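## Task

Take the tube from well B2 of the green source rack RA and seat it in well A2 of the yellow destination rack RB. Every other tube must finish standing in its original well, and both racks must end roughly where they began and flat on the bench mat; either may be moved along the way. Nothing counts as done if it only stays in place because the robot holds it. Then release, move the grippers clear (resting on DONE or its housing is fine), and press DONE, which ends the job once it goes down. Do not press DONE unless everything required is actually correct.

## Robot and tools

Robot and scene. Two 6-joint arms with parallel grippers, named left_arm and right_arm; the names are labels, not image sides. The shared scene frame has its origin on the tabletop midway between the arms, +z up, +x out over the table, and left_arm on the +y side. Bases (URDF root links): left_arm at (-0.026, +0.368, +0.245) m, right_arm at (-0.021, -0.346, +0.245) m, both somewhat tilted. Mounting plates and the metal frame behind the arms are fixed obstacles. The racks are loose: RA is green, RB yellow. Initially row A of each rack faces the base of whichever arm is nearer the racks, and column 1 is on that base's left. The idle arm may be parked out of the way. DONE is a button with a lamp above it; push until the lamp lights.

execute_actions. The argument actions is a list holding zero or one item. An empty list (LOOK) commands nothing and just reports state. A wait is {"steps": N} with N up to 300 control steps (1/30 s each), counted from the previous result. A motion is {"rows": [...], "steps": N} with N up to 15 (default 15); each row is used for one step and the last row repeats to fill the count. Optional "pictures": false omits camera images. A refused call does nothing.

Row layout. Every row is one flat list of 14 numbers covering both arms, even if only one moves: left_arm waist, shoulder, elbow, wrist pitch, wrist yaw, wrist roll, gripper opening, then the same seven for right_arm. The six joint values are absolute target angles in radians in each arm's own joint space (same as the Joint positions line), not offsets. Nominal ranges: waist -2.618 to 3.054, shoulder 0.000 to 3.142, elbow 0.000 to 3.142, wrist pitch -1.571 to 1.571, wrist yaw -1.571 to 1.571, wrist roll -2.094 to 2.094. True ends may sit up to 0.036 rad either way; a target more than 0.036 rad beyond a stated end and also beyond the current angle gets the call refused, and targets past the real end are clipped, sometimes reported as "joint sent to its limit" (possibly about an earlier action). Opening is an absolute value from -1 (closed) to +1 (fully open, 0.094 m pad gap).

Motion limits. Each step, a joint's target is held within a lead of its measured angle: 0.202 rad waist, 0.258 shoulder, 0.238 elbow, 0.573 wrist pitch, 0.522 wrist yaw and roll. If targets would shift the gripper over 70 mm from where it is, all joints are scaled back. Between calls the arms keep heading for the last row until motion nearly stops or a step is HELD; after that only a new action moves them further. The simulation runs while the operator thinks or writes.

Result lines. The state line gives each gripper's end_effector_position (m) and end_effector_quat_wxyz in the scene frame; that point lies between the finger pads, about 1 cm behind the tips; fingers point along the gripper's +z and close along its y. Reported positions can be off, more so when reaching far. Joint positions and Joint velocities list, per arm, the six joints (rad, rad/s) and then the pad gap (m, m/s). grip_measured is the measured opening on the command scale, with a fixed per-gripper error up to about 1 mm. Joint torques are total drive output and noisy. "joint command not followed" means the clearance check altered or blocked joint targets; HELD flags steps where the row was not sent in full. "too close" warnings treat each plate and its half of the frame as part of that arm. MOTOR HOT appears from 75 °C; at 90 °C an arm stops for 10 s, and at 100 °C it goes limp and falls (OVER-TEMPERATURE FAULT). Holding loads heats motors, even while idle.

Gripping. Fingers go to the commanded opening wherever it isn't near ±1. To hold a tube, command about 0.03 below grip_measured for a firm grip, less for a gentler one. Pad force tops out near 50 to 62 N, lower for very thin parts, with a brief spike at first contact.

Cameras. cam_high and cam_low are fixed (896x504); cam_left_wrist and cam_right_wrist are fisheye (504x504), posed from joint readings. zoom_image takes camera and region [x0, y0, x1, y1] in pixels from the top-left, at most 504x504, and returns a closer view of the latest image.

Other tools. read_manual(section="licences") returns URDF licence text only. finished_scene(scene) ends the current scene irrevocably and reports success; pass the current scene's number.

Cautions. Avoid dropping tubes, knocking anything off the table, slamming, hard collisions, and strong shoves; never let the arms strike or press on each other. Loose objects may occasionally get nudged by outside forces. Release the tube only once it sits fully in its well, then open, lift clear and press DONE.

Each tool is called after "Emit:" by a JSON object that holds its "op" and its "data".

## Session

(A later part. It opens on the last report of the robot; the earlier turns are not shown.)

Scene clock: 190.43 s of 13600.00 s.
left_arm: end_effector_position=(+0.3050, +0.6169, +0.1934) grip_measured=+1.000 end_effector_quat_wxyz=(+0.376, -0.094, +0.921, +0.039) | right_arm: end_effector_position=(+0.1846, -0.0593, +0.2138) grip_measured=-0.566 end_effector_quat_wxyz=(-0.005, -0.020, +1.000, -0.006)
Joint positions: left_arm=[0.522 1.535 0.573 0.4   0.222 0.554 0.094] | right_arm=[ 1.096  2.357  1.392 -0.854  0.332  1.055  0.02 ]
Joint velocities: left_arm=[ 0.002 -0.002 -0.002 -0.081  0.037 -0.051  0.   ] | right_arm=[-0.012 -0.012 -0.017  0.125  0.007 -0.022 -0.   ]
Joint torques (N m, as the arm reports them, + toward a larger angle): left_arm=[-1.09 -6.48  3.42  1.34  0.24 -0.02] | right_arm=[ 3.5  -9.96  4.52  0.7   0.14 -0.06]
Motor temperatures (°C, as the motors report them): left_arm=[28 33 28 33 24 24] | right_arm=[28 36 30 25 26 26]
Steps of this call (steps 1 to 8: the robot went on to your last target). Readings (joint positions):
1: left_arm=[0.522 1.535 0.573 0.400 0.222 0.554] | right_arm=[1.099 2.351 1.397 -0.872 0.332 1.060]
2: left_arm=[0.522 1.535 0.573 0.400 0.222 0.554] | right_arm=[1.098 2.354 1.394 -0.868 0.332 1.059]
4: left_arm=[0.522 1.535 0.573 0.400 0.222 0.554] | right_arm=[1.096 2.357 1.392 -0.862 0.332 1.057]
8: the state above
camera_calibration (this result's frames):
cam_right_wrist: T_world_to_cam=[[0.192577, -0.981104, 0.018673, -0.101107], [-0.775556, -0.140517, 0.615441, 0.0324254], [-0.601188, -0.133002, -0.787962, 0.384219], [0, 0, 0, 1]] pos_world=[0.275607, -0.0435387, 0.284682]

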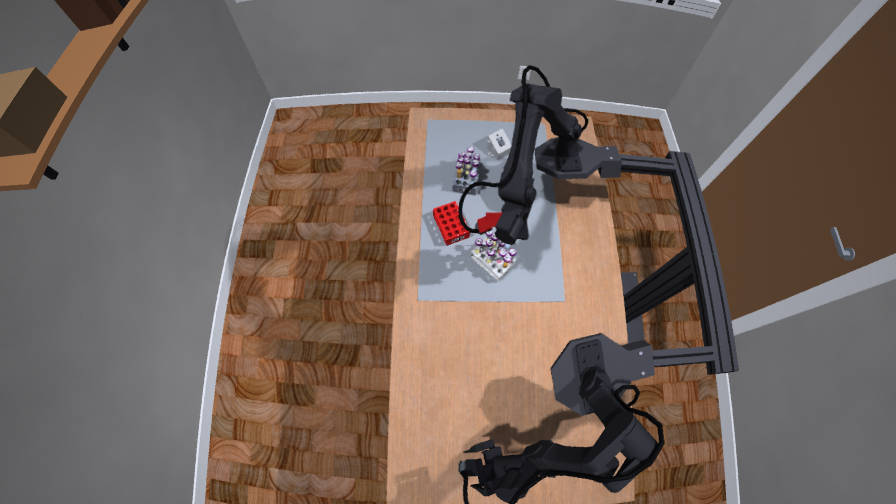

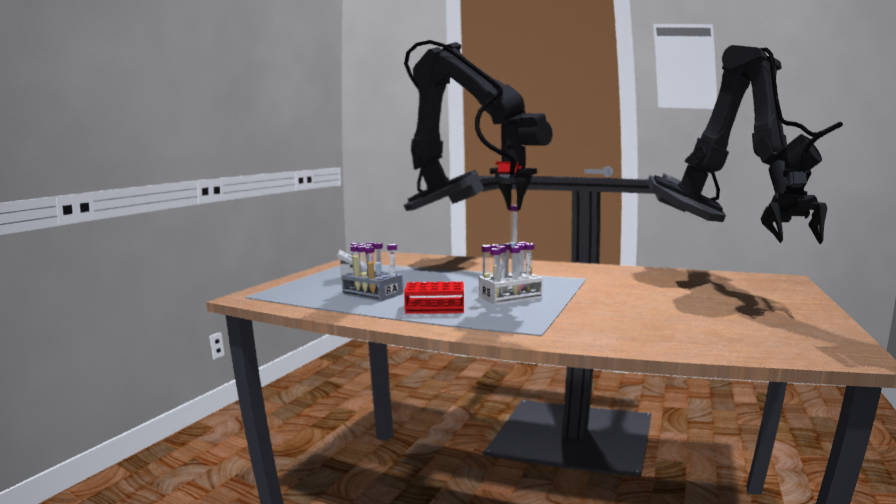

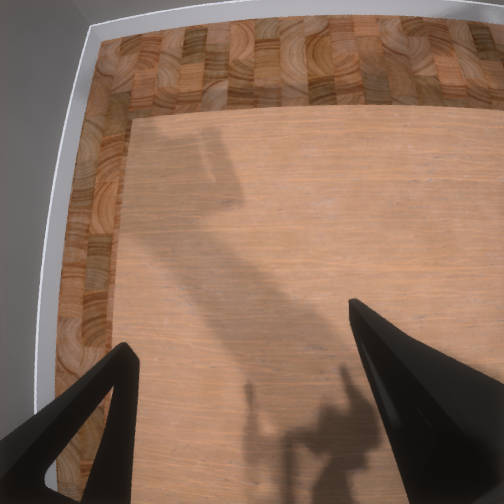

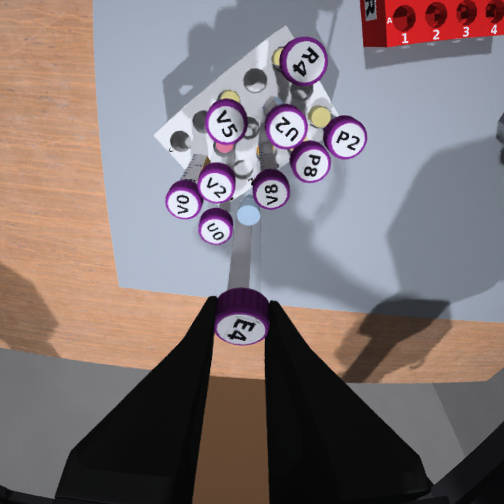

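Emit:
{"op": "execute_actions", "data": {"actions": [{"rows":[[0.522,1.535,0.573,0.4,0.222,0.554,1,1.096,2.366,1.378,-0.822,0.35,1.047,-0.595],[0.522,1.535,0.573,0.4,0.222,0.554,1,1.095,2.371,1.374,-0.806,0.351,1.046,-0.595],[0.522,1.535,0.573,0.4,0.222,0.554,1,1.094,2.375,1.370,-0.792,0.352,1.045,-0.595],[0.522,1.535,0.573,0.4,0.222,0.554,1,1.092,2.379,1.366,-0.780,0.353,1.044,-0.595],[0.522,1.535,0.573,0.4,0.222,0.554,1,1.090,2.383,1.362,-0.769,0.354,1.043,-0.595],[0.522,1.535,0.573,0.4,0.222,0.554,1,1.088,2.387,1.358,-0.759,0.355,1.042,-0.595],[0.522,1.535,0.573,0.4,0.222,0.554,1,1.087,2.391,1.354,-0.750,0.355,1.041,-0.595],[0.522,1.535,0.573,0.4,0.222,0.554,1,1.085,2.395,1.350,-0.741,0.356,1.04,-0.595],[0.522,1.535,0.573,0.4,0.222,0.554,1,1.083,2.399,1.346,-0.732,0.356,1.039,-0.595],[0.522,1.535,0.573,0.4,0.222,0.554,1,1.082,2.402,1.342,-0.724,0.357,1.038,-0.595],[0.522,1.535,0.573,0.4,0.222,0.554,1,1.080,2.405,1.338,-0.717,0.357,1.037,-0.595],[0.522,1.535,0.573,0.4,0.222,0.554,1,1.078,2.408,1.335,-0.711,0.357,1.036,-0.595],[0.522,1.535,0.573,0.4,0.222,0.554,1,1.077,2.411,1.332,-0.707,0.357,1.035,-0.595],[0.522,1.535,0.573,0.4,0.222,0.554,1,1.075,2.414,1.329,-0.704,0.357,1.034,-0.595],[0.522,1.535,0.573,0.4,0.222,0.554,1,1.074,2.416,1.327,-0.703,0.357,1.033,-0.595]]}], "pictures": false}}

Emit:
{"op": "execute_actions", "data": {"actions": [{"steps":10}]}}

Emit:
{"op": "zoom_image", "data": {"camera": "cam_right_wrist", "region": [170,120,330,280]}}

Scene clock: 204.37 s of 13600.00 s.
left_arm: end_effector_position=(+0.3050, +0.6169, +0.1934) grip_measured=+1.000 end_effector_quat_wxyz=(+0.376, -0.094, +0.921, +0.039) | right_arm: end_effector_position=(+0.1834, -0.0575, +0.1848) grip_measured=-0.566 end_effector_quat_wxyz=(-0.001, -0.015, +1.000, -0.002)
Joint positions: left_arm=[0.522 1.535 0.573 0.4   0.222 0.554 0.094] | right_arm=[ 1.078  2.405  1.342 -0.738  0.341  1.043  0.02 ]
Joint velocities: left_arm=[ 0.002 -0.002  0.007 -0.007 -0.022  0.007  0.   ] | right_arm=[-0.051  0.095 -0.061  0.11  -0.007  0.022  0.   ]
Joint torques (N m, as the arm reports them, + toward a larger angle): left_arm=[-1.05 -6.43  3.37  1.35  0.24 -0.01] | right_arm=[  3.41 -10.08   4.23   0.76   0.15  -0.05]
Motor temperatures (°C, as the motors report them): left_arm=[28 33 28 33 24 24] | right_arm=[28 36 29 25 26 26]
Steps of this call (steps 1 to 30: the robot went on to your last target; steps 31 to 90: nothing new was sent; then 10.43 s passed at rest; steps 91 to 105: all 15 steps of this action). Readings (joint positions):
91: left_arm=[0.522 1.535 0.573 0.400 0.222 0.554] | right_arm=[1.096 2.357 1.392 -0.847 0.333 1.054]
92: left_arm=[0.522 1.535 0.573 0.400 0.222 0.554] | right_arm=[1.096 2.357 1.392 -0.843 0.334 1.054]
94: left_arm=[0.522 1.535 0.573 0.400 0.222 0.554] | right_arm=[1.096 2.357 1.387 -0.827 0.336 1.053]
98: left_arm=[0.522 1.535 0.573 0.400 0.222 0.554] | right_arm=[1.093 2.372 1.373 -0.788 0.339 1.050]
105: the state above

Scene clock: 204.70 s of 13600.00 s.
left_arm: end_effector_position=(+0.3050, +0.6169, +0.1934) grip_measured=+1.000 end_effector_quat_wxyz=(+0.376, -0.094, +0.921, +0.039) | right_arm: end_effector_position=(+0.1847, -0.0560, +0.1820) grip_measured=-0.566 end_effector_quat_wxyz=(+0.002, -0.013, +1.000, +0.002)
Joint positions: left_arm=[0.522 1.535 0.573 0.4   0.222 0.554 0.094] | right_arm=[ 1.074  2.41   1.337 -0.718  0.343  1.04   0.02 ]
Joint velocities: left_arm=[ 0.002 -0.007 -0.007  0.022 -0.095 -0.022  0.   ] | right_arm=[ 0.012 -0.002 -0.017 -0.037  0.037 -0.037 -0.   ]
Joint torques (N m, as the arm reports them, + toward a larger angle): left_arm=[-1.1  -6.43  3.41  1.34  0.24 -0.02] | right_arm=[  3.49 -10.11   4.18   0.73   0.14  -0.09]
Motor temperatures (°C, as the motors report them): left_arm=[28 33 28 33 24 24] | right_arm=[28 36 29 25 26 26]
Steps of this call (steps 1 to 10: the robot went on to your last target). Readings (joint positions):
1: left_arm=[0.522 1.535 0.573 0.400 0.222 0.554] | right_arm=[1.076 2.407 1.339 -0.734 0.341 1.042]
2: left_arm=[0.522 1.535 0.573 0.400 0.222 0.554] | right_arm=[1.075 2.409 1.338 -0.731 0.342 1.042]
4: left_arm=[0.522 1.535 0.573 0.400 0.222 0.554] | right_arm=[1.074 2.410 1.337 -0.727 0.342 1.041]
8: left_arm=[0.522 1.535 0.573 0.400 0.222 0.554] | right_arm=[1.074 2.410 1.337 -0.720 0.343 1.040]
10: the state above
camera_calibration (this result's frames):
cam_right_wrist: T_world_to_cam=[[0.178632, -0.983893, 0.0067551, -0.0926477], [-0.785912, -0.13855, 0.602617, 0.0569102], [-0.591974, -0.112955, -0.798002, 0.36084], [0, 0, 0, 1]] pos_world=[0.274884, -0.0425118, 0.254282]

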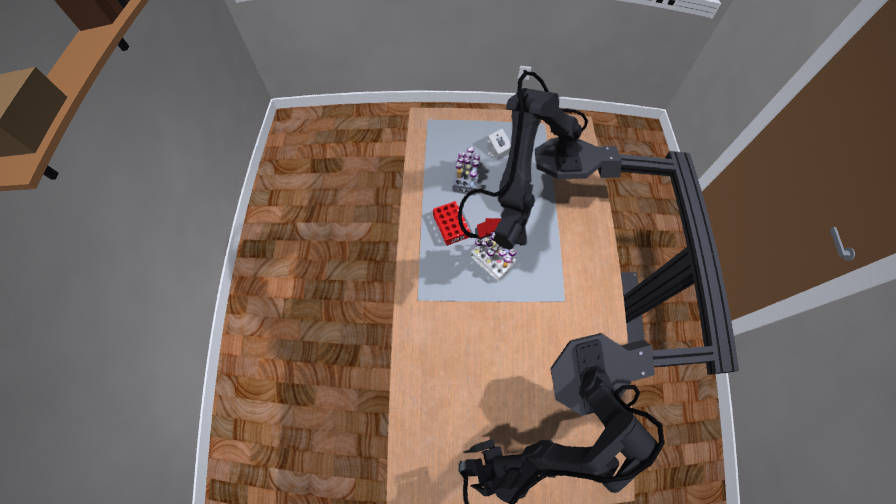

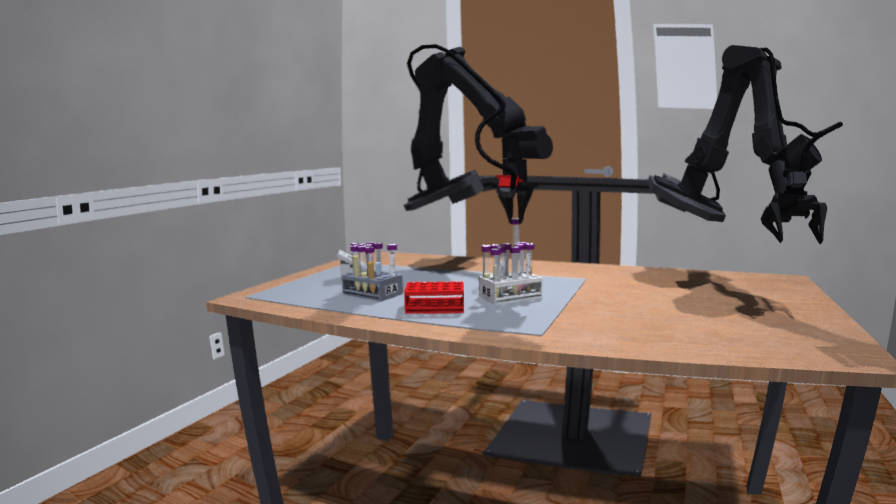

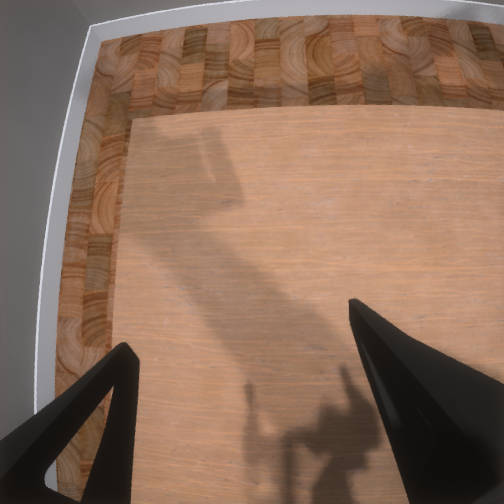

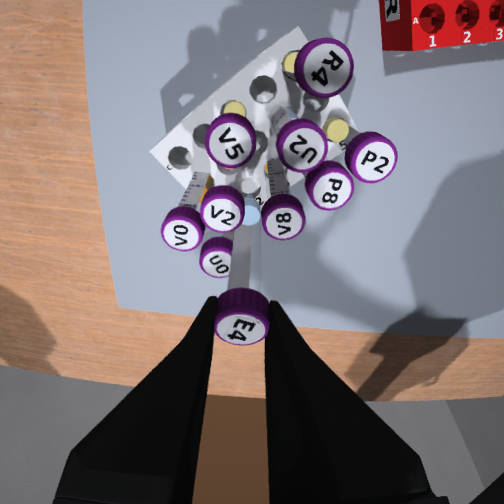

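Region (170, 120, 330, 280) of cam_right_wrist's 504x504 image, scaled by 3.150, with more detail than that image has.

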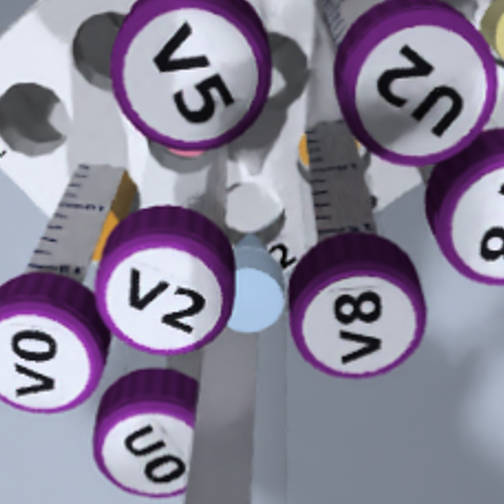

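Emit:
{"op": "execute_actions", "data": {"actions": [{"rows":[[0.522,1.535,0.573,0.4,0.222,0.554,1,1.071,2.423,1.324,-0.703,0.358,1.032,-0.595],[0.522,1.535,0.573,0.4,0.222,0.554,1,1.070,2.426,1.323,-0.699,0.358,1.031,-0.595],[0.522,1.535,0.573,0.4,0.222,0.554,1,1.069,2.429,1.322,-0.694,0.358,1.03,-0.595],[0.522,1.535,0.573,0.4,0.222,0.554,1,1.068,2.432,1.321,-0.688,0.359,1.029,-0.595],[0.522,1.535,0.573,0.4,0.222,0.554,1,1.067,2.435,1.320,-0.682,0.359,1.027,-0.595],[0.522,1.535,0.573,0.4,0.222,0.554,1,1.066,2.438,1.319,-0.676,0.359,1.026,-0.595],[0.522,1.535,0.573,0.4,0.222,0.554,1,1.065,2.441,1.318,-0.670,0.36,1.025,-0.595],[0.522,1.535,0.573,0.4,0.222,0.554,1,1.063,2.444,1.317,-0.664,0.36,1.023,-0.595],[0.522,1.535,0.573,0.4,0.222,0.554,1,1.062,2.447,1.316,-0.659,0.36,1.022,-0.595],[0.522,1.535,0.573,0.4,0.222,0.554,1,1.061,2.449,1.315,-0.654,0.36,1.021,-0.595],[0.522,1.535,0.573,0.4,0.222,0.554,1,1.060,2.451,1.314,-0.650,0.361,1.019,-0.595],[0.522,1.535,0.573,0.4,0.222,0.554,1,1.059,2.453,1.313,-0.646,0.361,1.018,-0.595],[0.522,1.535,0.573,0.4,0.222,0.554,1,1.058,2.455,1.312,-0.644,0.361,1.017,-0.595],[0.522,1.535,0.573,0.4,0.222,0.554,1,1.057,2.456,1.311,-0.642,0.361,1.016,-0.595]],"steps":15}], "pictures": false}}

Emit:
{"op": "execute_actions", "data": {"actions": [{"steps":8}]}}

Emit:
{"op": "zoom_image", "data": {"camera": "cam_right_wrist", "region": [170,140,330,300]}}

Scene clock: 212.27 s of 13600.00 s.
left_arm: end_effector_position=(+0.3050, +0.6169, +0.1934) grip_measured=+1.000 end_effector_quat_wxyz=(+0.376, -0.094, +0.921, +0.039) | right_arm: end_effector_position=(+0.1844, -0.0561, +0.1652) grip_measured=-0.566 end_effector_quat_wxyz=(+0.001, -0.013, +1.000, -0.000)
Joint positions: left_arm=[0.522 1.535 0.573 0.4   0.222 0.554 0.094] | right_arm=[ 1.059  2.446  1.324 -0.667  0.346  1.026  0.02 ]
Joint velocities: left_arm=[-0.007 -0.017 -0.012 -0.007 -0.051  0.007  0.   ] | right_arm=[-0.017  0.051 -0.027  0.051  0.125 -0.095 -0.   ]
Joint torques (N m, as the arm reports them, + toward a larger angle): left_arm=[-1.05 -6.46  3.39  1.34  0.24 -0.03] | right_arm=[  3.47 -10.26   3.88   0.79   0.12  -0.08]
Motor temperatures (°C, as the motors report them): left_arm=[28 33 28 33 24 24] | right_arm=[28 36 29 25 26 26]
Steps of this call (steps 1 to 30: the robot went on to your last target; steps 31 to 90: nothing new was sent; then 4.07 s passed at rest; steps 91 to 105: all 15 steps of this action). Readings (joint positions):
91: left_arm=[0.522 1.535 0.573 0.400 0.222 0.554] | right_arm=[1.074 2.410 1.337 -0.716 0.343 1.039]
92: left_arm=[0.522 1.535 0.573 0.400 0.222 0.554] | right_arm=[1.074 2.410 1.337 -0.715 0.343 1.038]
94: left_arm=[0.522 1.535 0.573 0.400 0.222 0.554] | right_arm=[1.074 2.411 1.337 -0.712 0.343 1.037]
98: left_arm=[0.522 1.535 0.573 0.400 0.222 0.554] | right_arm=[1.070 2.426 1.337 -0.695 0.345 1.033]
105: the state above

Scene clock: 212.53 s of 13600.00 s.
left_arm: end_effector_position=(+0.3050, +0.6169, +0.1934) grip_measured=+1.000 end_effector_quat_wxyz=(+0.376, -0.094, +0.921, +0.039) | right_arm: end_effector_position=(+0.1851, -0.0551, +0.1640) grip_measured=-0.566 end_effector_quat_wxyz=(+0.002, -0.013, +1.000, +0.002)
Joint positions: left_arm=[0.522 1.535 0.573 0.4   0.222 0.554 0.094] | right_arm=[ 1.058  2.449  1.322 -0.657  0.346  1.022  0.02 ]
Joint velocities: left_arm=[-0.007  0.002 -0.017 -0.022  0.007 -0.051  0.   ] | right_arm=[-0.012 -0.002 -0.007  0.051  0.051 -0.037  0.001]
Joint torques (N m, as the arm reports them, + toward a larger angle): left_arm=[-1.08 -6.47  3.37  1.35  0.24 -0.01] | right_arm=[  3.52 -10.13   3.92   0.75   0.14  -0.06]
Motor temperatures (°C, as the motors report them): left_arm=[28 33 28 33 24 24] | right_arm=[28 36 29 25 26 26]
Steps of this call (steps 1 to 8: the robot went on to your last target). Readings (joint positions):
1: left_arm=[0.522 1.535 0.573 0.400 0.222 0.554] | right_arm=[1.059 2.448 1.323 -0.665 0.346 1.025]
2: left_arm=[0.522 1.535 0.573 0.400 0.222 0.554] | right_arm=[1.058 2.448 1.322 -0.664 0.346 1.024]
4: left_arm=[0.522 1.535 0.573 0.400 0.222 0.554] | right_arm=[1.058 2.449 1.322 -0.661 0.346 1.024]
8: the state above
camera_calibration (this result's frames):
cam_right_wrist: T_world_to_cam=[[0.178742, -0.983877, 0.00608839, -0.0916927], [-0.78644, -0.13915, 0.601788, 0.0683564], [-0.591239, -0.112353, -0.798632, 0.346785], [0, 0, 0, 1]] pos_world=[0.27518, -0.0417403, 0.236376]

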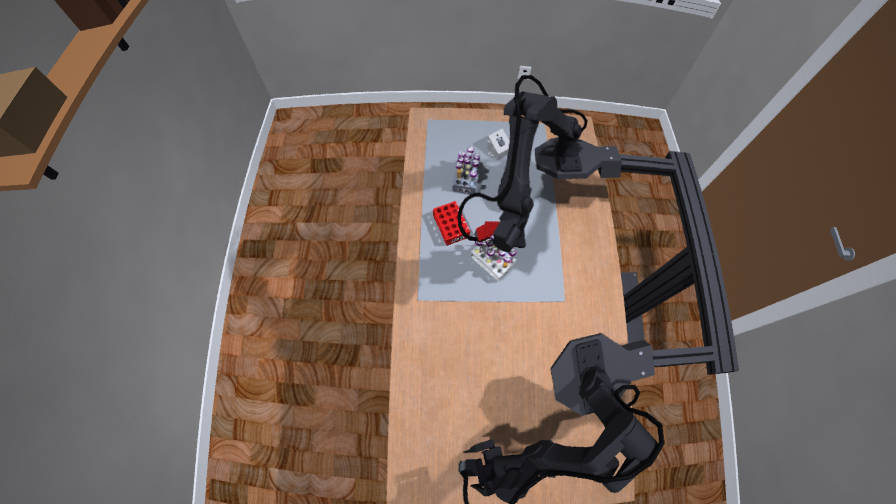

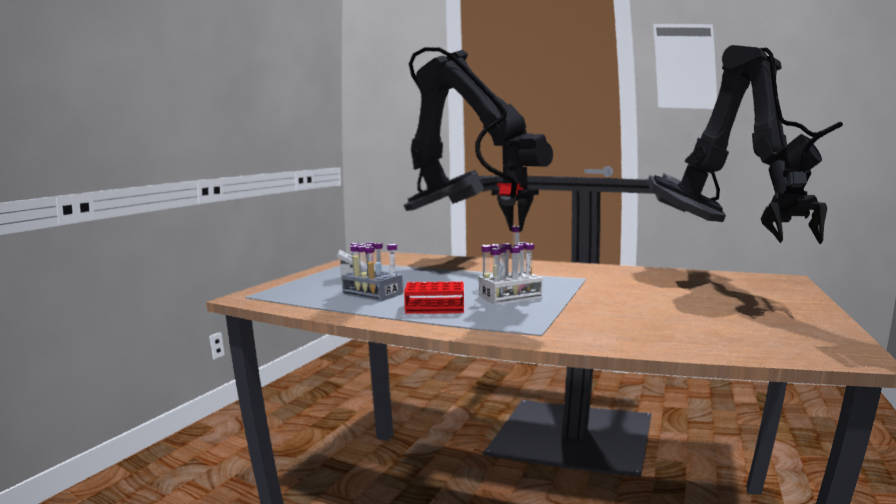

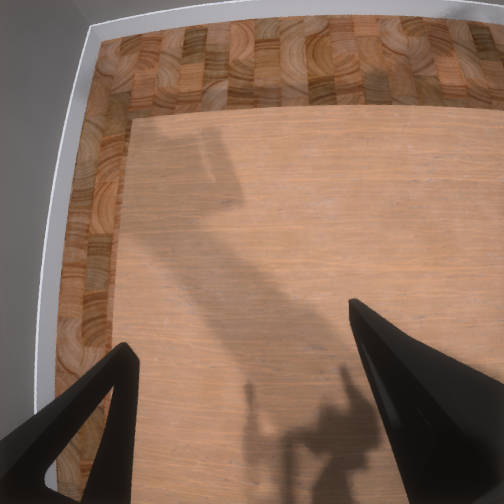

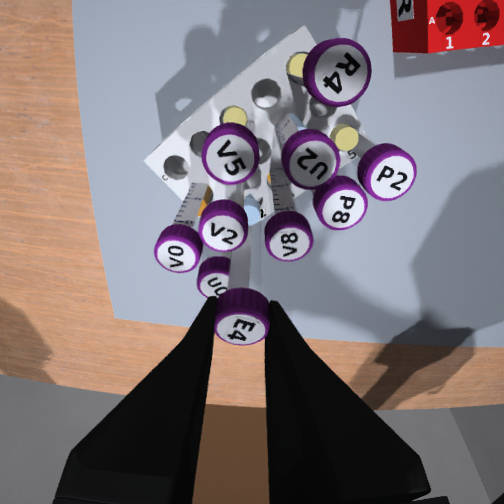

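Region (170, 140, 330, 300) of cam_right_wrist's 504x504 image, scaled by 3.150, with more detail than that image has.

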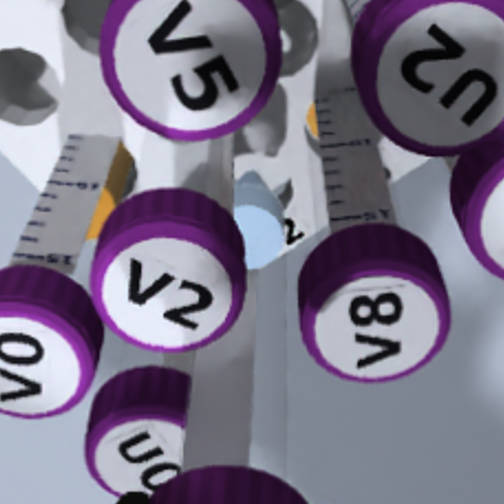

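Emit:
{"op": "zoom_image", "data": {"camera": "cam_low", "region": [465,170,565,310]}}

Region (465, 170, 565, 310) of cam_low's 896x504 image, scaled by 3.600, with more detail than that image has; it fills the left 360 columns of this view, and the rest is white.

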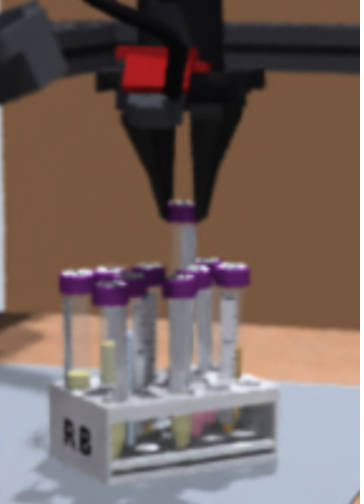

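Emit:
{"op": "execute_actions", "data": {"actions": [{"rows":[[0.522,1.535,0.573,0.4,0.222,0.554,1,1.054,2.460,1.306,-0.640,0.345,1.015,-0.595],[0.522,1.535,0.573,0.4,0.222,0.554,1,1.052,2.462,1.303,-0.635,0.34,1.014,-0.595],[0.522,1.535,0.573,0.4,0.222,0.554,1,1.051,2.464,1.301,-0.628,0.338,1.012,-0.595],[0.522,1.535,0.573,0.4,0.222,0.554,1,1.050,2.465,1.299,-0.621,0.337,1.011,-0.595],[0.522,1.535,0.573,0.4,0.222,0.554,1,1.048,2.467,1.296,-0.614,0.336,1.009,-0.595],[0.522,1.535,0.573,0.4,0.222,0.554,1,1.047,2.468,1.294,-0.607,0.336,1.008,-0.595],[0.522,1.535,0.573,0.4,0.222,0.554,1,1.045,2.470,1.292,-0.600,0.335,1.006,-0.595],[0.522,1.535,0.573,0.4,0.222,0.554,1,1.044,2.471,1.289,-0.593,0.335,1.005,-0.595],[0.522,1.535,0.573,0.4,0.222,0.554,1,1.042,2.473,1.287,-0.587,0.334,1.003,-0.595],[0.522,1.535,0.573,0.4,0.222,0.554,1,1.041,2.474,1.285,-0.581,0.334,1.002,-0.595],[0.522,1.535,0.573,0.4,0.222,0.554,1,1.039,2.475,1.282,-0.576,0.333,1.0,-0.595],[0.522,1.535,0.573,0.4,0.222,0.554,1,1.038,2.476,1.280,-0.572,0.333,0.999,-0.595],[0.522,1.535,0.573,0.4,0.222,0.554,1,1.037,2.477,1.278,-0.568,0.332,0.998,-0.595],[0.522,1.535,0.573,0.4,0.222,0.554,1,1.036,2.478,1.276,-0.566,0.332,0.997,-0.595],[0.522,1.535,0.573,0.4,0.222,0.554,1,1.035,2.479,1.275,-0.565,0.332,0.996,-0.595]]}], "pictures": false}}

Emit:
{"op": "execute_actions", "data": {"actions": [{"steps":8}]}}

Emit:
{"op": "zoom_image", "data": {"camera": "cam_right_wrist", "region": [150,160,340,350]}}

Scene clock: 235.37 s of 13600.00 s.
left_arm: end_effector_position=(+0.3050, +0.6169, +0.1934) grip_measured=+1.000 end_effector_quat_wxyz=(+0.376, -0.094, +0.921, +0.039) | right_arm: end_effector_position=(+0.1836, -0.0577, +0.1488) grip_measured=-0.566 end_effector_quat_wxyz=(-0.002, -0.010, +1.000, +0.007)
Joint positions: left_arm=[0.522 1.535 0.573 0.4   0.222 0.554 0.094] | right_arm=[ 1.038  2.468  1.289 -0.594  0.338  1.007  0.02 ]
Joint velocities: left_arm=[-0.007  0.012  0.007 -0.081  0.007  0.007  0.   ] | right_arm=[-0.002  0.007 -0.051  0.125 -0.037 -0.037  0.   ]
Joint torques (N m, as the arm reports them, + toward a larger angle): left_arm=[-1.06 -6.45  3.42  1.34  0.24 -0.02] | right_arm=[  3.45 -10.     3.69   0.76  -0.07  -0.08]
Motor temperatures (°C, as the motors report them): left_arm=[28 33 28 33 24 24] | right_arm=[28 37 29 25 26 26]
Steps of this call (steps 1 to 30: the robot went on to your last target; steps 31 to 90: nothing new was sent; then 19.33 s passed at rest; steps 91 to 105: all 15 steps of this action). Readings (joint positions):
91: left_arm=[0.522 1.535 0.573 0.400 0.222 0.554] | right_arm=[1.058 2.449 1.322 -0.655 0.346 1.022]
92: left_arm=[0.522 1.535 0.573 0.400 0.222 0.554] | right_arm=[1.058 2.449 1.322 -0.654 0.346 1.022]
94: left_arm=[0.522 1.535 0.573 0.400 0.222 0.554] | right_arm=[1.057 2.449 1.319 -0.647 0.345 1.020]
98: left_arm=[0.522 1.535 0.573 0.400 0.222 0.554] | right_arm=[1.050 2.452 1.308 -0.628 0.341 1.016]
105: the state above

Scene clock: 235.63 s of 13600.00 s.
left_arm: end_effector_position=(+0.3050, +0.6169, +0.1934) grip_measured=+1.000 end_effector_quat_wxyz=(+0.376, -0.094, +0.921, +0.039) | right_arm: end_effector_position=(+0.1841, -0.0569, +0.1476) grip_measured=-0.566 end_effector_quat_wxyz=(-0.002, -0.010, +1.000, +0.009)
Joint positions: left_arm=[0.522 1.535 0.573 0.4   0.222 0.554 0.094] | right_arm=[ 1.036  2.47   1.287 -0.584  0.337  1.003  0.02 ]
Joint velocities: left_arm=[ 0.017 -0.007  0.007 -0.022  0.007  0.081  0.   ] | right_arm=[-0.007 -0.017  0.007 -0.037 -0.081 -0.051 -0.   ]
Joint torques (N m, as the arm reports them, + toward a larger angle): left_arm=[-1.05 -6.42  3.34  1.33  0.25 -0.02] | right_arm=[ 3.52 -9.93  3.64  0.83 -0.1  -0.06]
Motor temperatures (°C, as the motors report them): left_arm=[28 33 28 33 24 24] | right_arm=[28 37 29 25 26 26]
Steps of this call (steps 1 to 8: the robot went on to your last target). Readings (joint positions):
1: left_arm=[0.522 1.535 0.573 0.400 0.222 0.554] | right_arm=[1.037 2.470 1.288 -0.591 0.337 1.006]
2: left_arm=[0.522 1.535 0.573 0.400 0.222 0.554] | right_arm=[1.036 2.470 1.287 -0.589 0.337 1.005]
4: left_arm=[0.522 1.535 0.573 0.400 0.222 0.554] | right_arm=[1.036 2.470 1.287 -0.586 0.337 1.004]
8: the state above
camera_calibration (this result's frames):
cam_right_wrist: T_world_to_cam=[[0.172344, -0.984988, -0.00981658, -0.0896945], [-0.782452, -0.142946, 0.606082, 0.0756315], [-0.598387, -0.0967733, -0.795342, 0.334656], [0, 0, 0, 1]] pos_world=[0.27489, -0.045151, 0.219446]

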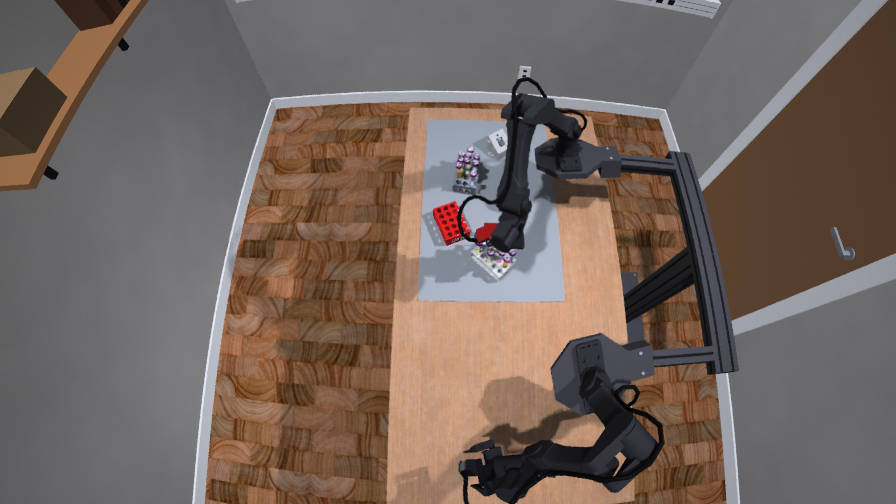

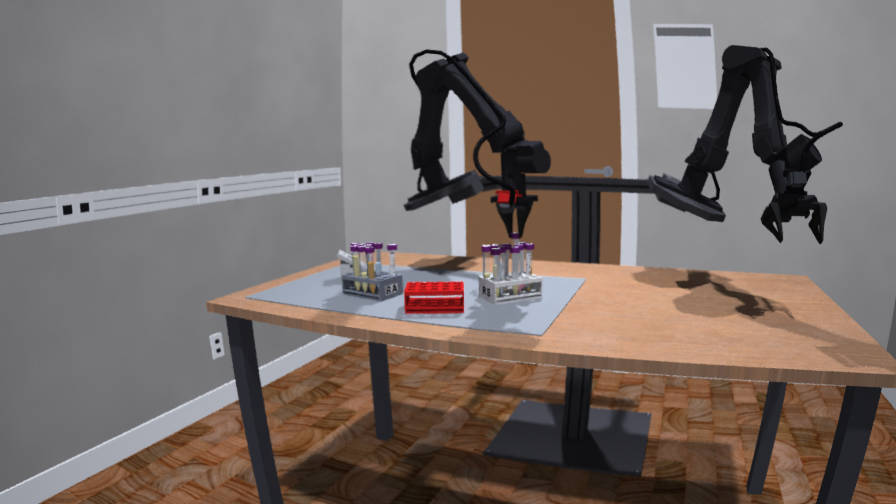

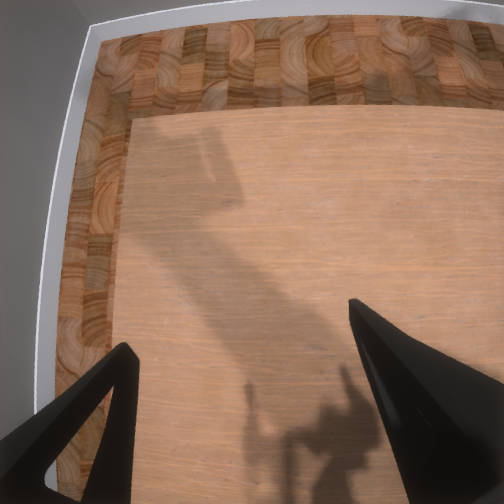

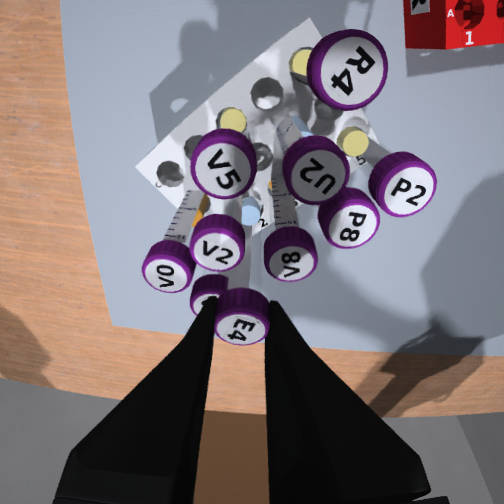

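Region (150, 160, 340, 350) of cam_right_wrist's 504x504 image, scaled by 2.653, with more detail than that image has.

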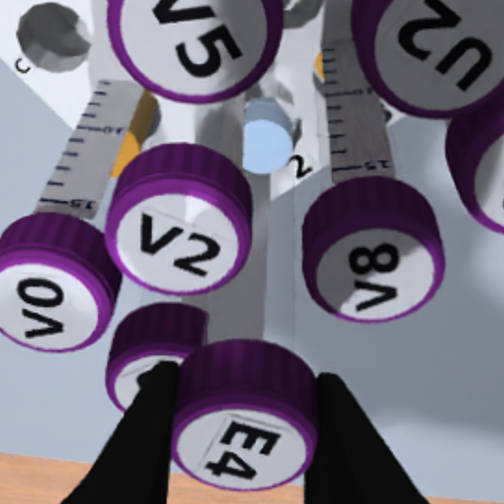

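Emit:
{"op": "execute_actions", "data": {"actions": [{"rows":[[0.522,1.535,0.573,0.4,0.222,0.554,1,1.032,2.483,1.272,-0.566,0.337,0.996,-0.595],[0.522,1.535,0.573,0.4,0.222,0.554,1,1.031,2.485,1.270,-0.562,0.337,0.995,-0.595],[0.522,1.535,0.573,0.4,0.222,0.554,1,1.030,2.486,1.268,-0.556,0.337,0.994,-0.595],[0.522,1.535,0.573,0.4,0.222,0.554,1,1.029,2.487,1.266,-0.550,0.337,0.993,-0.595],[0.522,1.535,0.573,0.4,0.222,0.554,1,1.028,2.488,1.264,-0.544,0.337,0.992,-0.595],[0.522,1.535,0.573,0.4,0.222,0.554,1,1.026,2.489,1.262,-0.538,0.337,0.991,-0.595],[0.522,1.535,0.573,0.4,0.222,0.554,1,1.025,2.490,1.260,-0.532,0.337,0.99,-0.595],[0.522,1.535,0.573,0.4,0.222,0.554,1,1.024,2.491,1.258,-0.527,0.337,0.989,-0.595],[0.522,1.535,0.573,0.4,0.222,0.554,1,1.023,2.492,1.256,-0.522,0.337,0.988,-0.595],[0.522,1.535,0.573,0.4,0.222,0.554,1,1.022,2.493,1.254,-0.518,0.337,0.987,-0.595],[0.522,1.535,0.573,0.4,0.222,0.554,1,1.021,2.494,1.253,-0.515,0.337,0.986,-0.595],[0.522,1.535,0.573,0.4,0.222,0.554,1,1.020,2.495,1.252,-0.513,0.337,0.985,-0.595]],"steps":15}], "pictures": false}}

Emit:
{"op": "execute_actions", "data": {"actions": [{"steps":8}]}}

Emit:
{"op": "zoom_image", "data": {"camera": "cam_right_wrist", "region": [140,170,340,370]}}

Emit:
{"op": "zoom_image", "data": {"camera": "cam_low", "region": [470,210,560,310]}}

Scene clock: 246.57 s of 13600.00 s.
left_arm: end_effector_position=(+0.3050, +0.6169, +0.1934) grip_measured=+1.000 end_effector_quat_wxyz=(+0.376, -0.094, +0.921, +0.039) | right_arm: end_effector_position=(+0.1840, -0.0591, +0.1367) grip_measured=-0.566 end_effector_quat_wxyz=(-0.002, -0.007, +1.000, +0.012)
Joint positions: left_arm=[0.522 1.535 0.573 0.4   0.222 0.554 0.094] | right_arm=[ 1.022  2.486  1.264 -0.535  0.337  0.993  0.02 ]
Joint velocities: left_arm=[ 0.012 -0.002 -0.002 -0.037 -0.051 -0.007  0.   ] | right_arm=[ 0.002  0.017 -0.012  0.11  -0.037  0.007 -0.001]
Joint torques (N m, as the arm reports them, + toward a larger angle): left_arm=[-1.09 -6.46  3.38  1.34  0.24 -0.02] | right_arm=[ 3.6  -9.92  3.49  0.81 -0.05 -0.08]
Motor temperatures (°C, as the motors report them): left_arm=[28 34 28 33 24 24] | right_arm=[28 37 29 25 26 26]
Steps of this call (steps 1 to 30: the robot went on to your last target; steps 31 to 90: nothing new was sent; then 7.43 s passed at rest; steps 91 to 105: all 15 steps of this action). Readings (joint positions):
91: left_arm=[0.522 1.535 0.573 0.400 0.222 0.554] | right_arm=[1.036 2.470 1.287 -0.584 0.337 1.002]
92: left_arm=[0.522 1.535 0.573 0.400 0.222 0.554] | right_arm=[1.036 2.470 1.287 -0.584 0.337 1.002]
94: left_arm=[0.522 1.535 0.573 0.400 0.222 0.554] | right_arm=[1.036 2.470 1.286 -0.581 0.337 1.001]
98: left_arm=[0.522 1.535 0.573 0.400 0.222 0.554] | right_arm=[1.030 2.475 1.276 -0.562 0.337 0.998]
105: the state above

Scene clock: 246.83 s of 13600.00 s.
left_arm: end_effector_position=(+0.3050, +0.6169, +0.1934) grip_measured=+1.000 end_effector_quat_wxyz=(+0.376, -0.094, +0.921, +0.039) | right_arm: end_effector_position=(+0.1846, -0.0581, +0.1367) grip_measured=-0.566 end_effector_quat_wxyz=(-0.001, -0.007, +1.000, +0.014)
Joint positions: left_arm=[0.522 1.535 0.573 0.4   0.222 0.554 0.094] | right_arm=[ 1.022  2.486  1.264 -0.53   0.337  0.992  0.02 ]
Joint velocities: left_arm=[-0.007  0.007  0.007 -0.051 -0.095  0.007  0.   ] | right_arm=[-0.007 -0.012 -0.002  0.037 -0.022 -0.051 -0.002]
Joint torques (N m, as the arm reports them, + toward a larger angle): left_arm=[-1.09 -6.43  3.4   1.33  0.24 -0.02] | right_arm=[ 3.47 -9.99  3.51  0.83 -0.03 -0.07]
Motor temperatures (°C, as the motors report them): left_arm=[28 34 28 33 24 24] | right_arm=[28 37 29 25 26 26]
Steps of this call (steps 1 to 8: the robot went on to your last target). Readings (joint positions):
1: left_arm=[0.522 1.535 0.573 0.400 0.222 0.554] | right_arm=[1.022 2.486 1.264 -0.534 0.337 0.993]
2: left_arm=[0.522 1.535 0.573 0.400 0.222 0.554] | right_arm=[1.022 2.486 1.264 -0.533 0.337 0.992]
4: left_arm=[0.522 1.535 0.573 0.400 0.222 0.554] | right_arm=[1.022 2.486 1.264 -0.530 0.337 0.992]
8: the state above
camera_calibration (this result's frames):
cam_right_wrist: T_world_to_cam=[[0.165487, -0.986036, -0.0186153, -0.0886687], [-0.78494, -0.143118, 0.602815, 0.0833484], [-0.597062, -0.0851463, -0.797664, 0.326942], [0, 0, 0, 1]] pos_world=[0.275301, -0.0476641, 0.208895]

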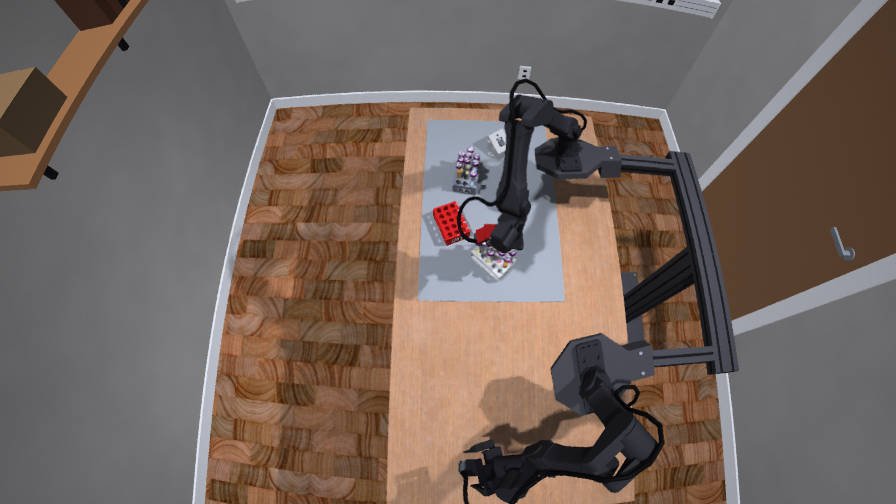

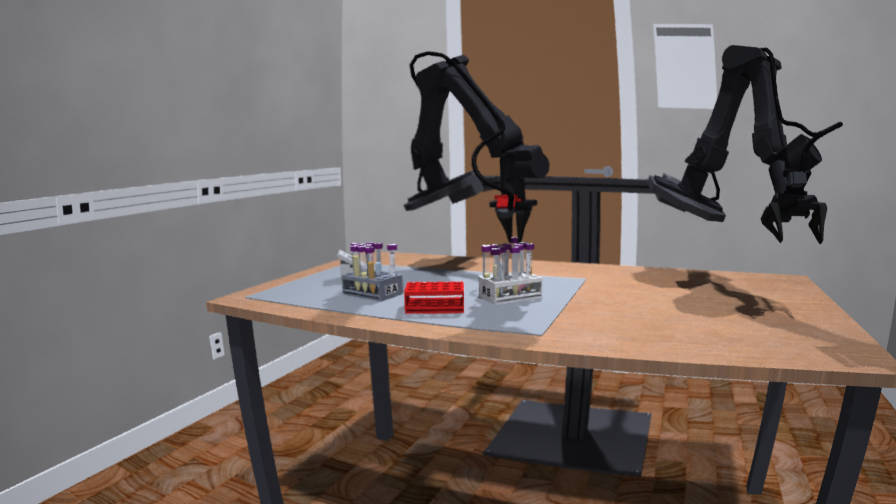

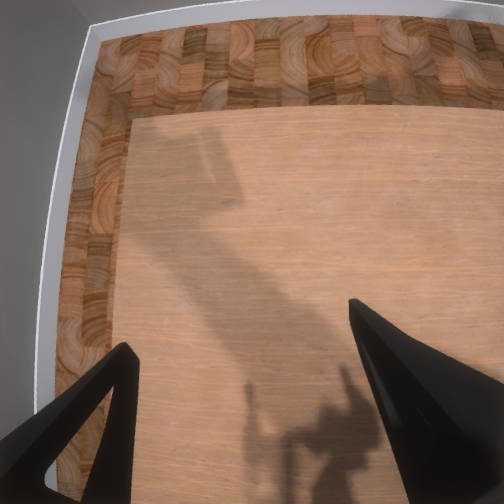

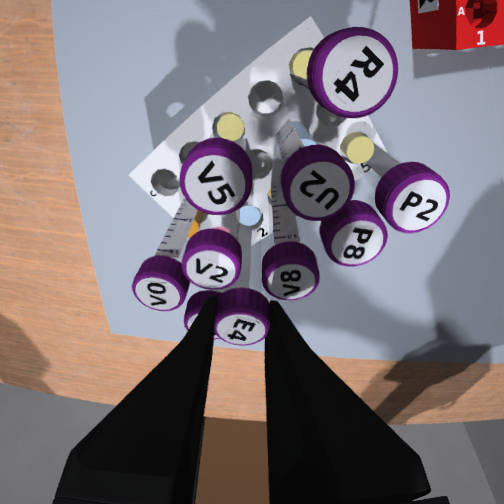

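Region (140, 170, 340, 370) of cam_right_wrist's 504x504 image, scaled by 2.520, with more detail than that image has.

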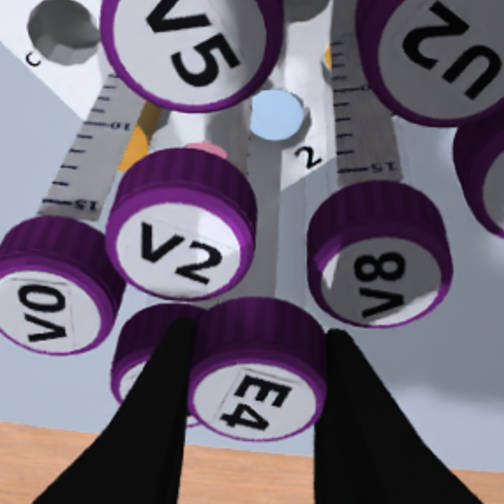

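Region (470, 210, 560, 310) of cam_low's 896x504 image, scaled by 5.040, with more detail than that image has; it fills the left 454 columns of this view, and the rest is white.

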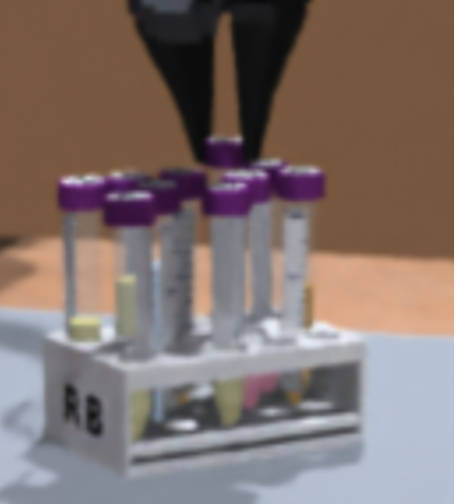

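Emit:
{"op": "execute_actions", "data": {"actions": [{"rows":[[0.522,1.535,0.573,0.4,0.222,0.554,1,1.018,2.499,1.249,-0.513,0.337,0.985,-0.595],[0.522,1.535,0.573,0.4,0.222,0.554,1,1.017,2.501,1.248,-0.511,0.337,0.984,-0.595],[0.522,1.535,0.573,0.4,0.222,0.554,1,1.016,2.502,1.247,-0.508,0.337,0.983,-0.595],[0.522,1.535,0.573,0.4,0.222,0.554,1,1.016,2.503,1.246,-0.504,0.337,0.982,-0.595],[0.522,1.535,0.573,0.4,0.222,0.554,1,1.015,2.504,1.245,-0.500,0.337,0.981,-0.595],[0.522,1.535,0.573,0.4,0.222,0.554,1,1.014,2.505,1.244,-0.496,0.337,0.98,-0.595],[0.522,1.535,0.573,0.4,0.222,0.554,1,1.013,2.506,1.243,-0.492,0.337,0.98,-0.595],[0.522,1.535,0.573,0.4,0.222,0.554,1,1.012,2.507,1.242,-0.490,0.337,0.98,-0.595]],"steps":15}]}}

Emit:
{"op": "zoom_image", "data": {"camera": "cam_right_wrist", "region": [130,170,340,380]}}

Scene clock: 253.63 s of 13600.00 s.
left_arm: end_effector_position=(+0.3050, +0.6169, +0.1934) grip_measured=+1.000 end_effector_quat_wxyz=(+0.376, -0.094, +0.921, +0.039) | right_arm: end_effector_position=(+0.1851, -0.0587, +0.1337) grip_measured=-0.566 end_effector_quat_wxyz=(-0.001, -0.006, +1.000, +0.016)
Joint positions: left_arm=[0.522 1.535 0.573 0.4   0.222 0.554 0.094] | right_arm=[ 1.016  2.49   1.258 -0.515  0.336  0.987  0.02 ]
Joint velocities: left_arm=[ 0.007  0.012 -0.002 -0.007 -0.081 -0.081  0.   ] | right_arm=[ 0.002  0.012 -0.017 -0.022 -0.007 -0.051  0.   ]
Joint torques (N m, as the arm reports them, + toward a larger angle): left_arm=[-1.03 -6.45  3.39  1.32  0.24 -0.01] | right_arm=[ 3.33 -9.28  3.15  0.95 -0.04 -0.07]
Motor temperatures (°C, as the motors report them): left_arm=[28 34 28 33 24 24] | right_arm=[28 37 28 25 26 26]
Steps of this call (steps 1 to 15: the robot went on to your last target; steps 16 to 90: nothing new was sent; then 3.30 s passed at rest; steps 91 to 105: all 15 steps of this action). Readings (joint positions):
91: left_arm=[0.522 1.535 0.573 0.400 0.222 0.554] | right_arm=[1.022 2.486 1.264 -0.530 0.337 0.991]
92: left_arm=[0.522 1.535 0.573 0.400 0.222 0.554] | right_arm=[1.022 2.486 1.264 -0.530 0.337 0.991]
94: left_arm=[0.522 1.535 0.573 0.400 0.222 0.554] | right_arm=[1.022 2.486 1.264 -0.530 0.337 0.990]
98: left_arm=[0.522 1.535 0.573 0.400 0.222 0.554] | right_arm=[1.018 2.487 1.259 -0.521 0.337 0.988]
105: the state above
camera_calibration (this result's frames):
cam_right_wrist: T_world_to_cam=[[0.163141, -0.986359, -0.0219131, -0.0885129], [-0.785252, -0.143261, 0.602375, 0.0856015], [-0.597298, -0.0810651, -0.797912, 0.325103], [0, 0, 0, 1]] pos_world=[0.275842, -0.0486876, 0.2059]

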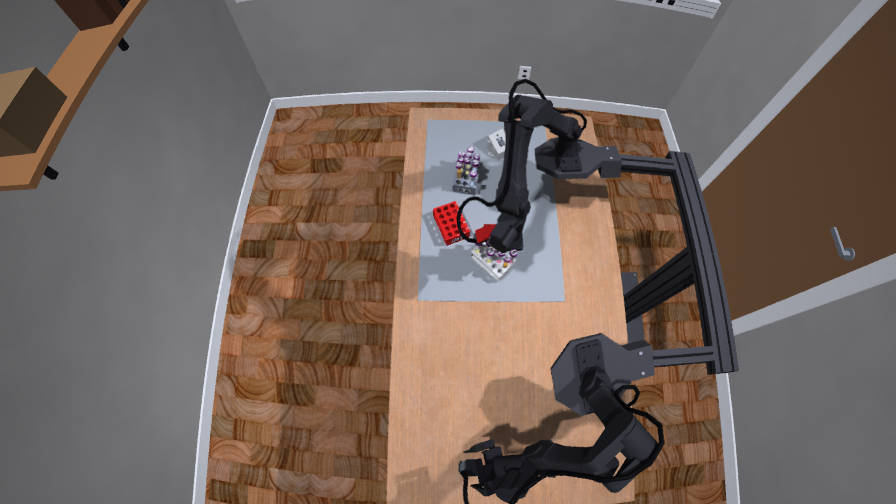

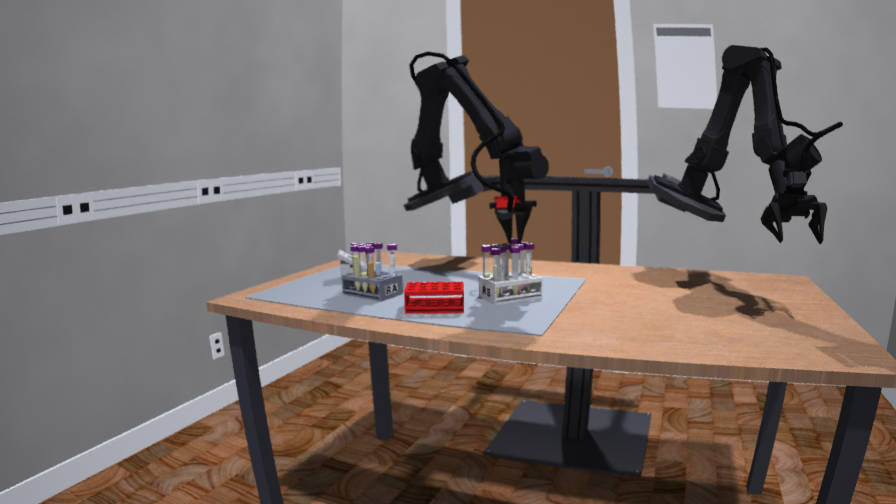

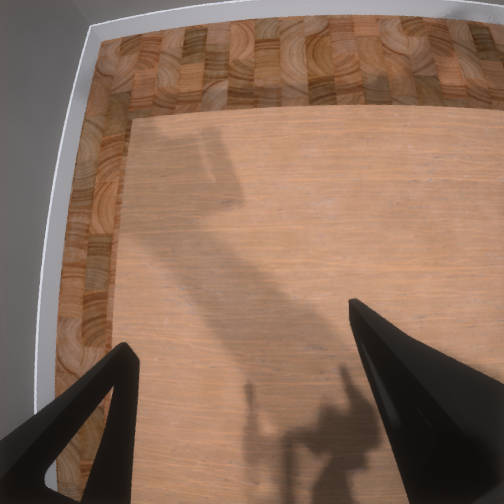

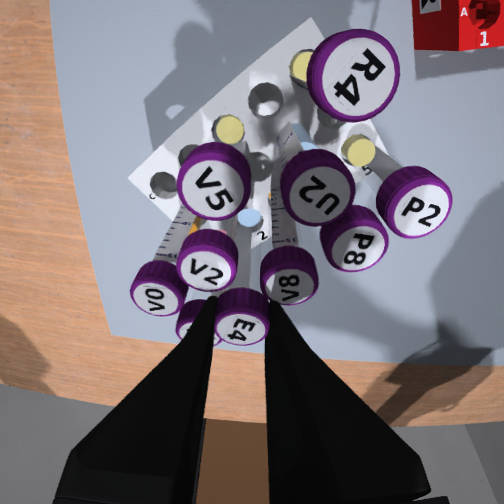

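Region (130, 170, 340, 380) of cam_right_wrist's 504x504 image, scaled by 2.400, with more detail than that image has.

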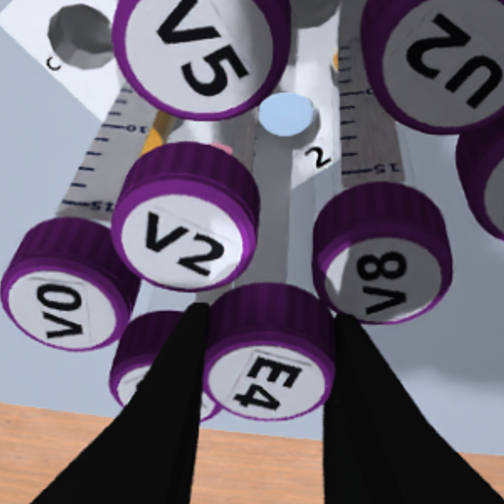

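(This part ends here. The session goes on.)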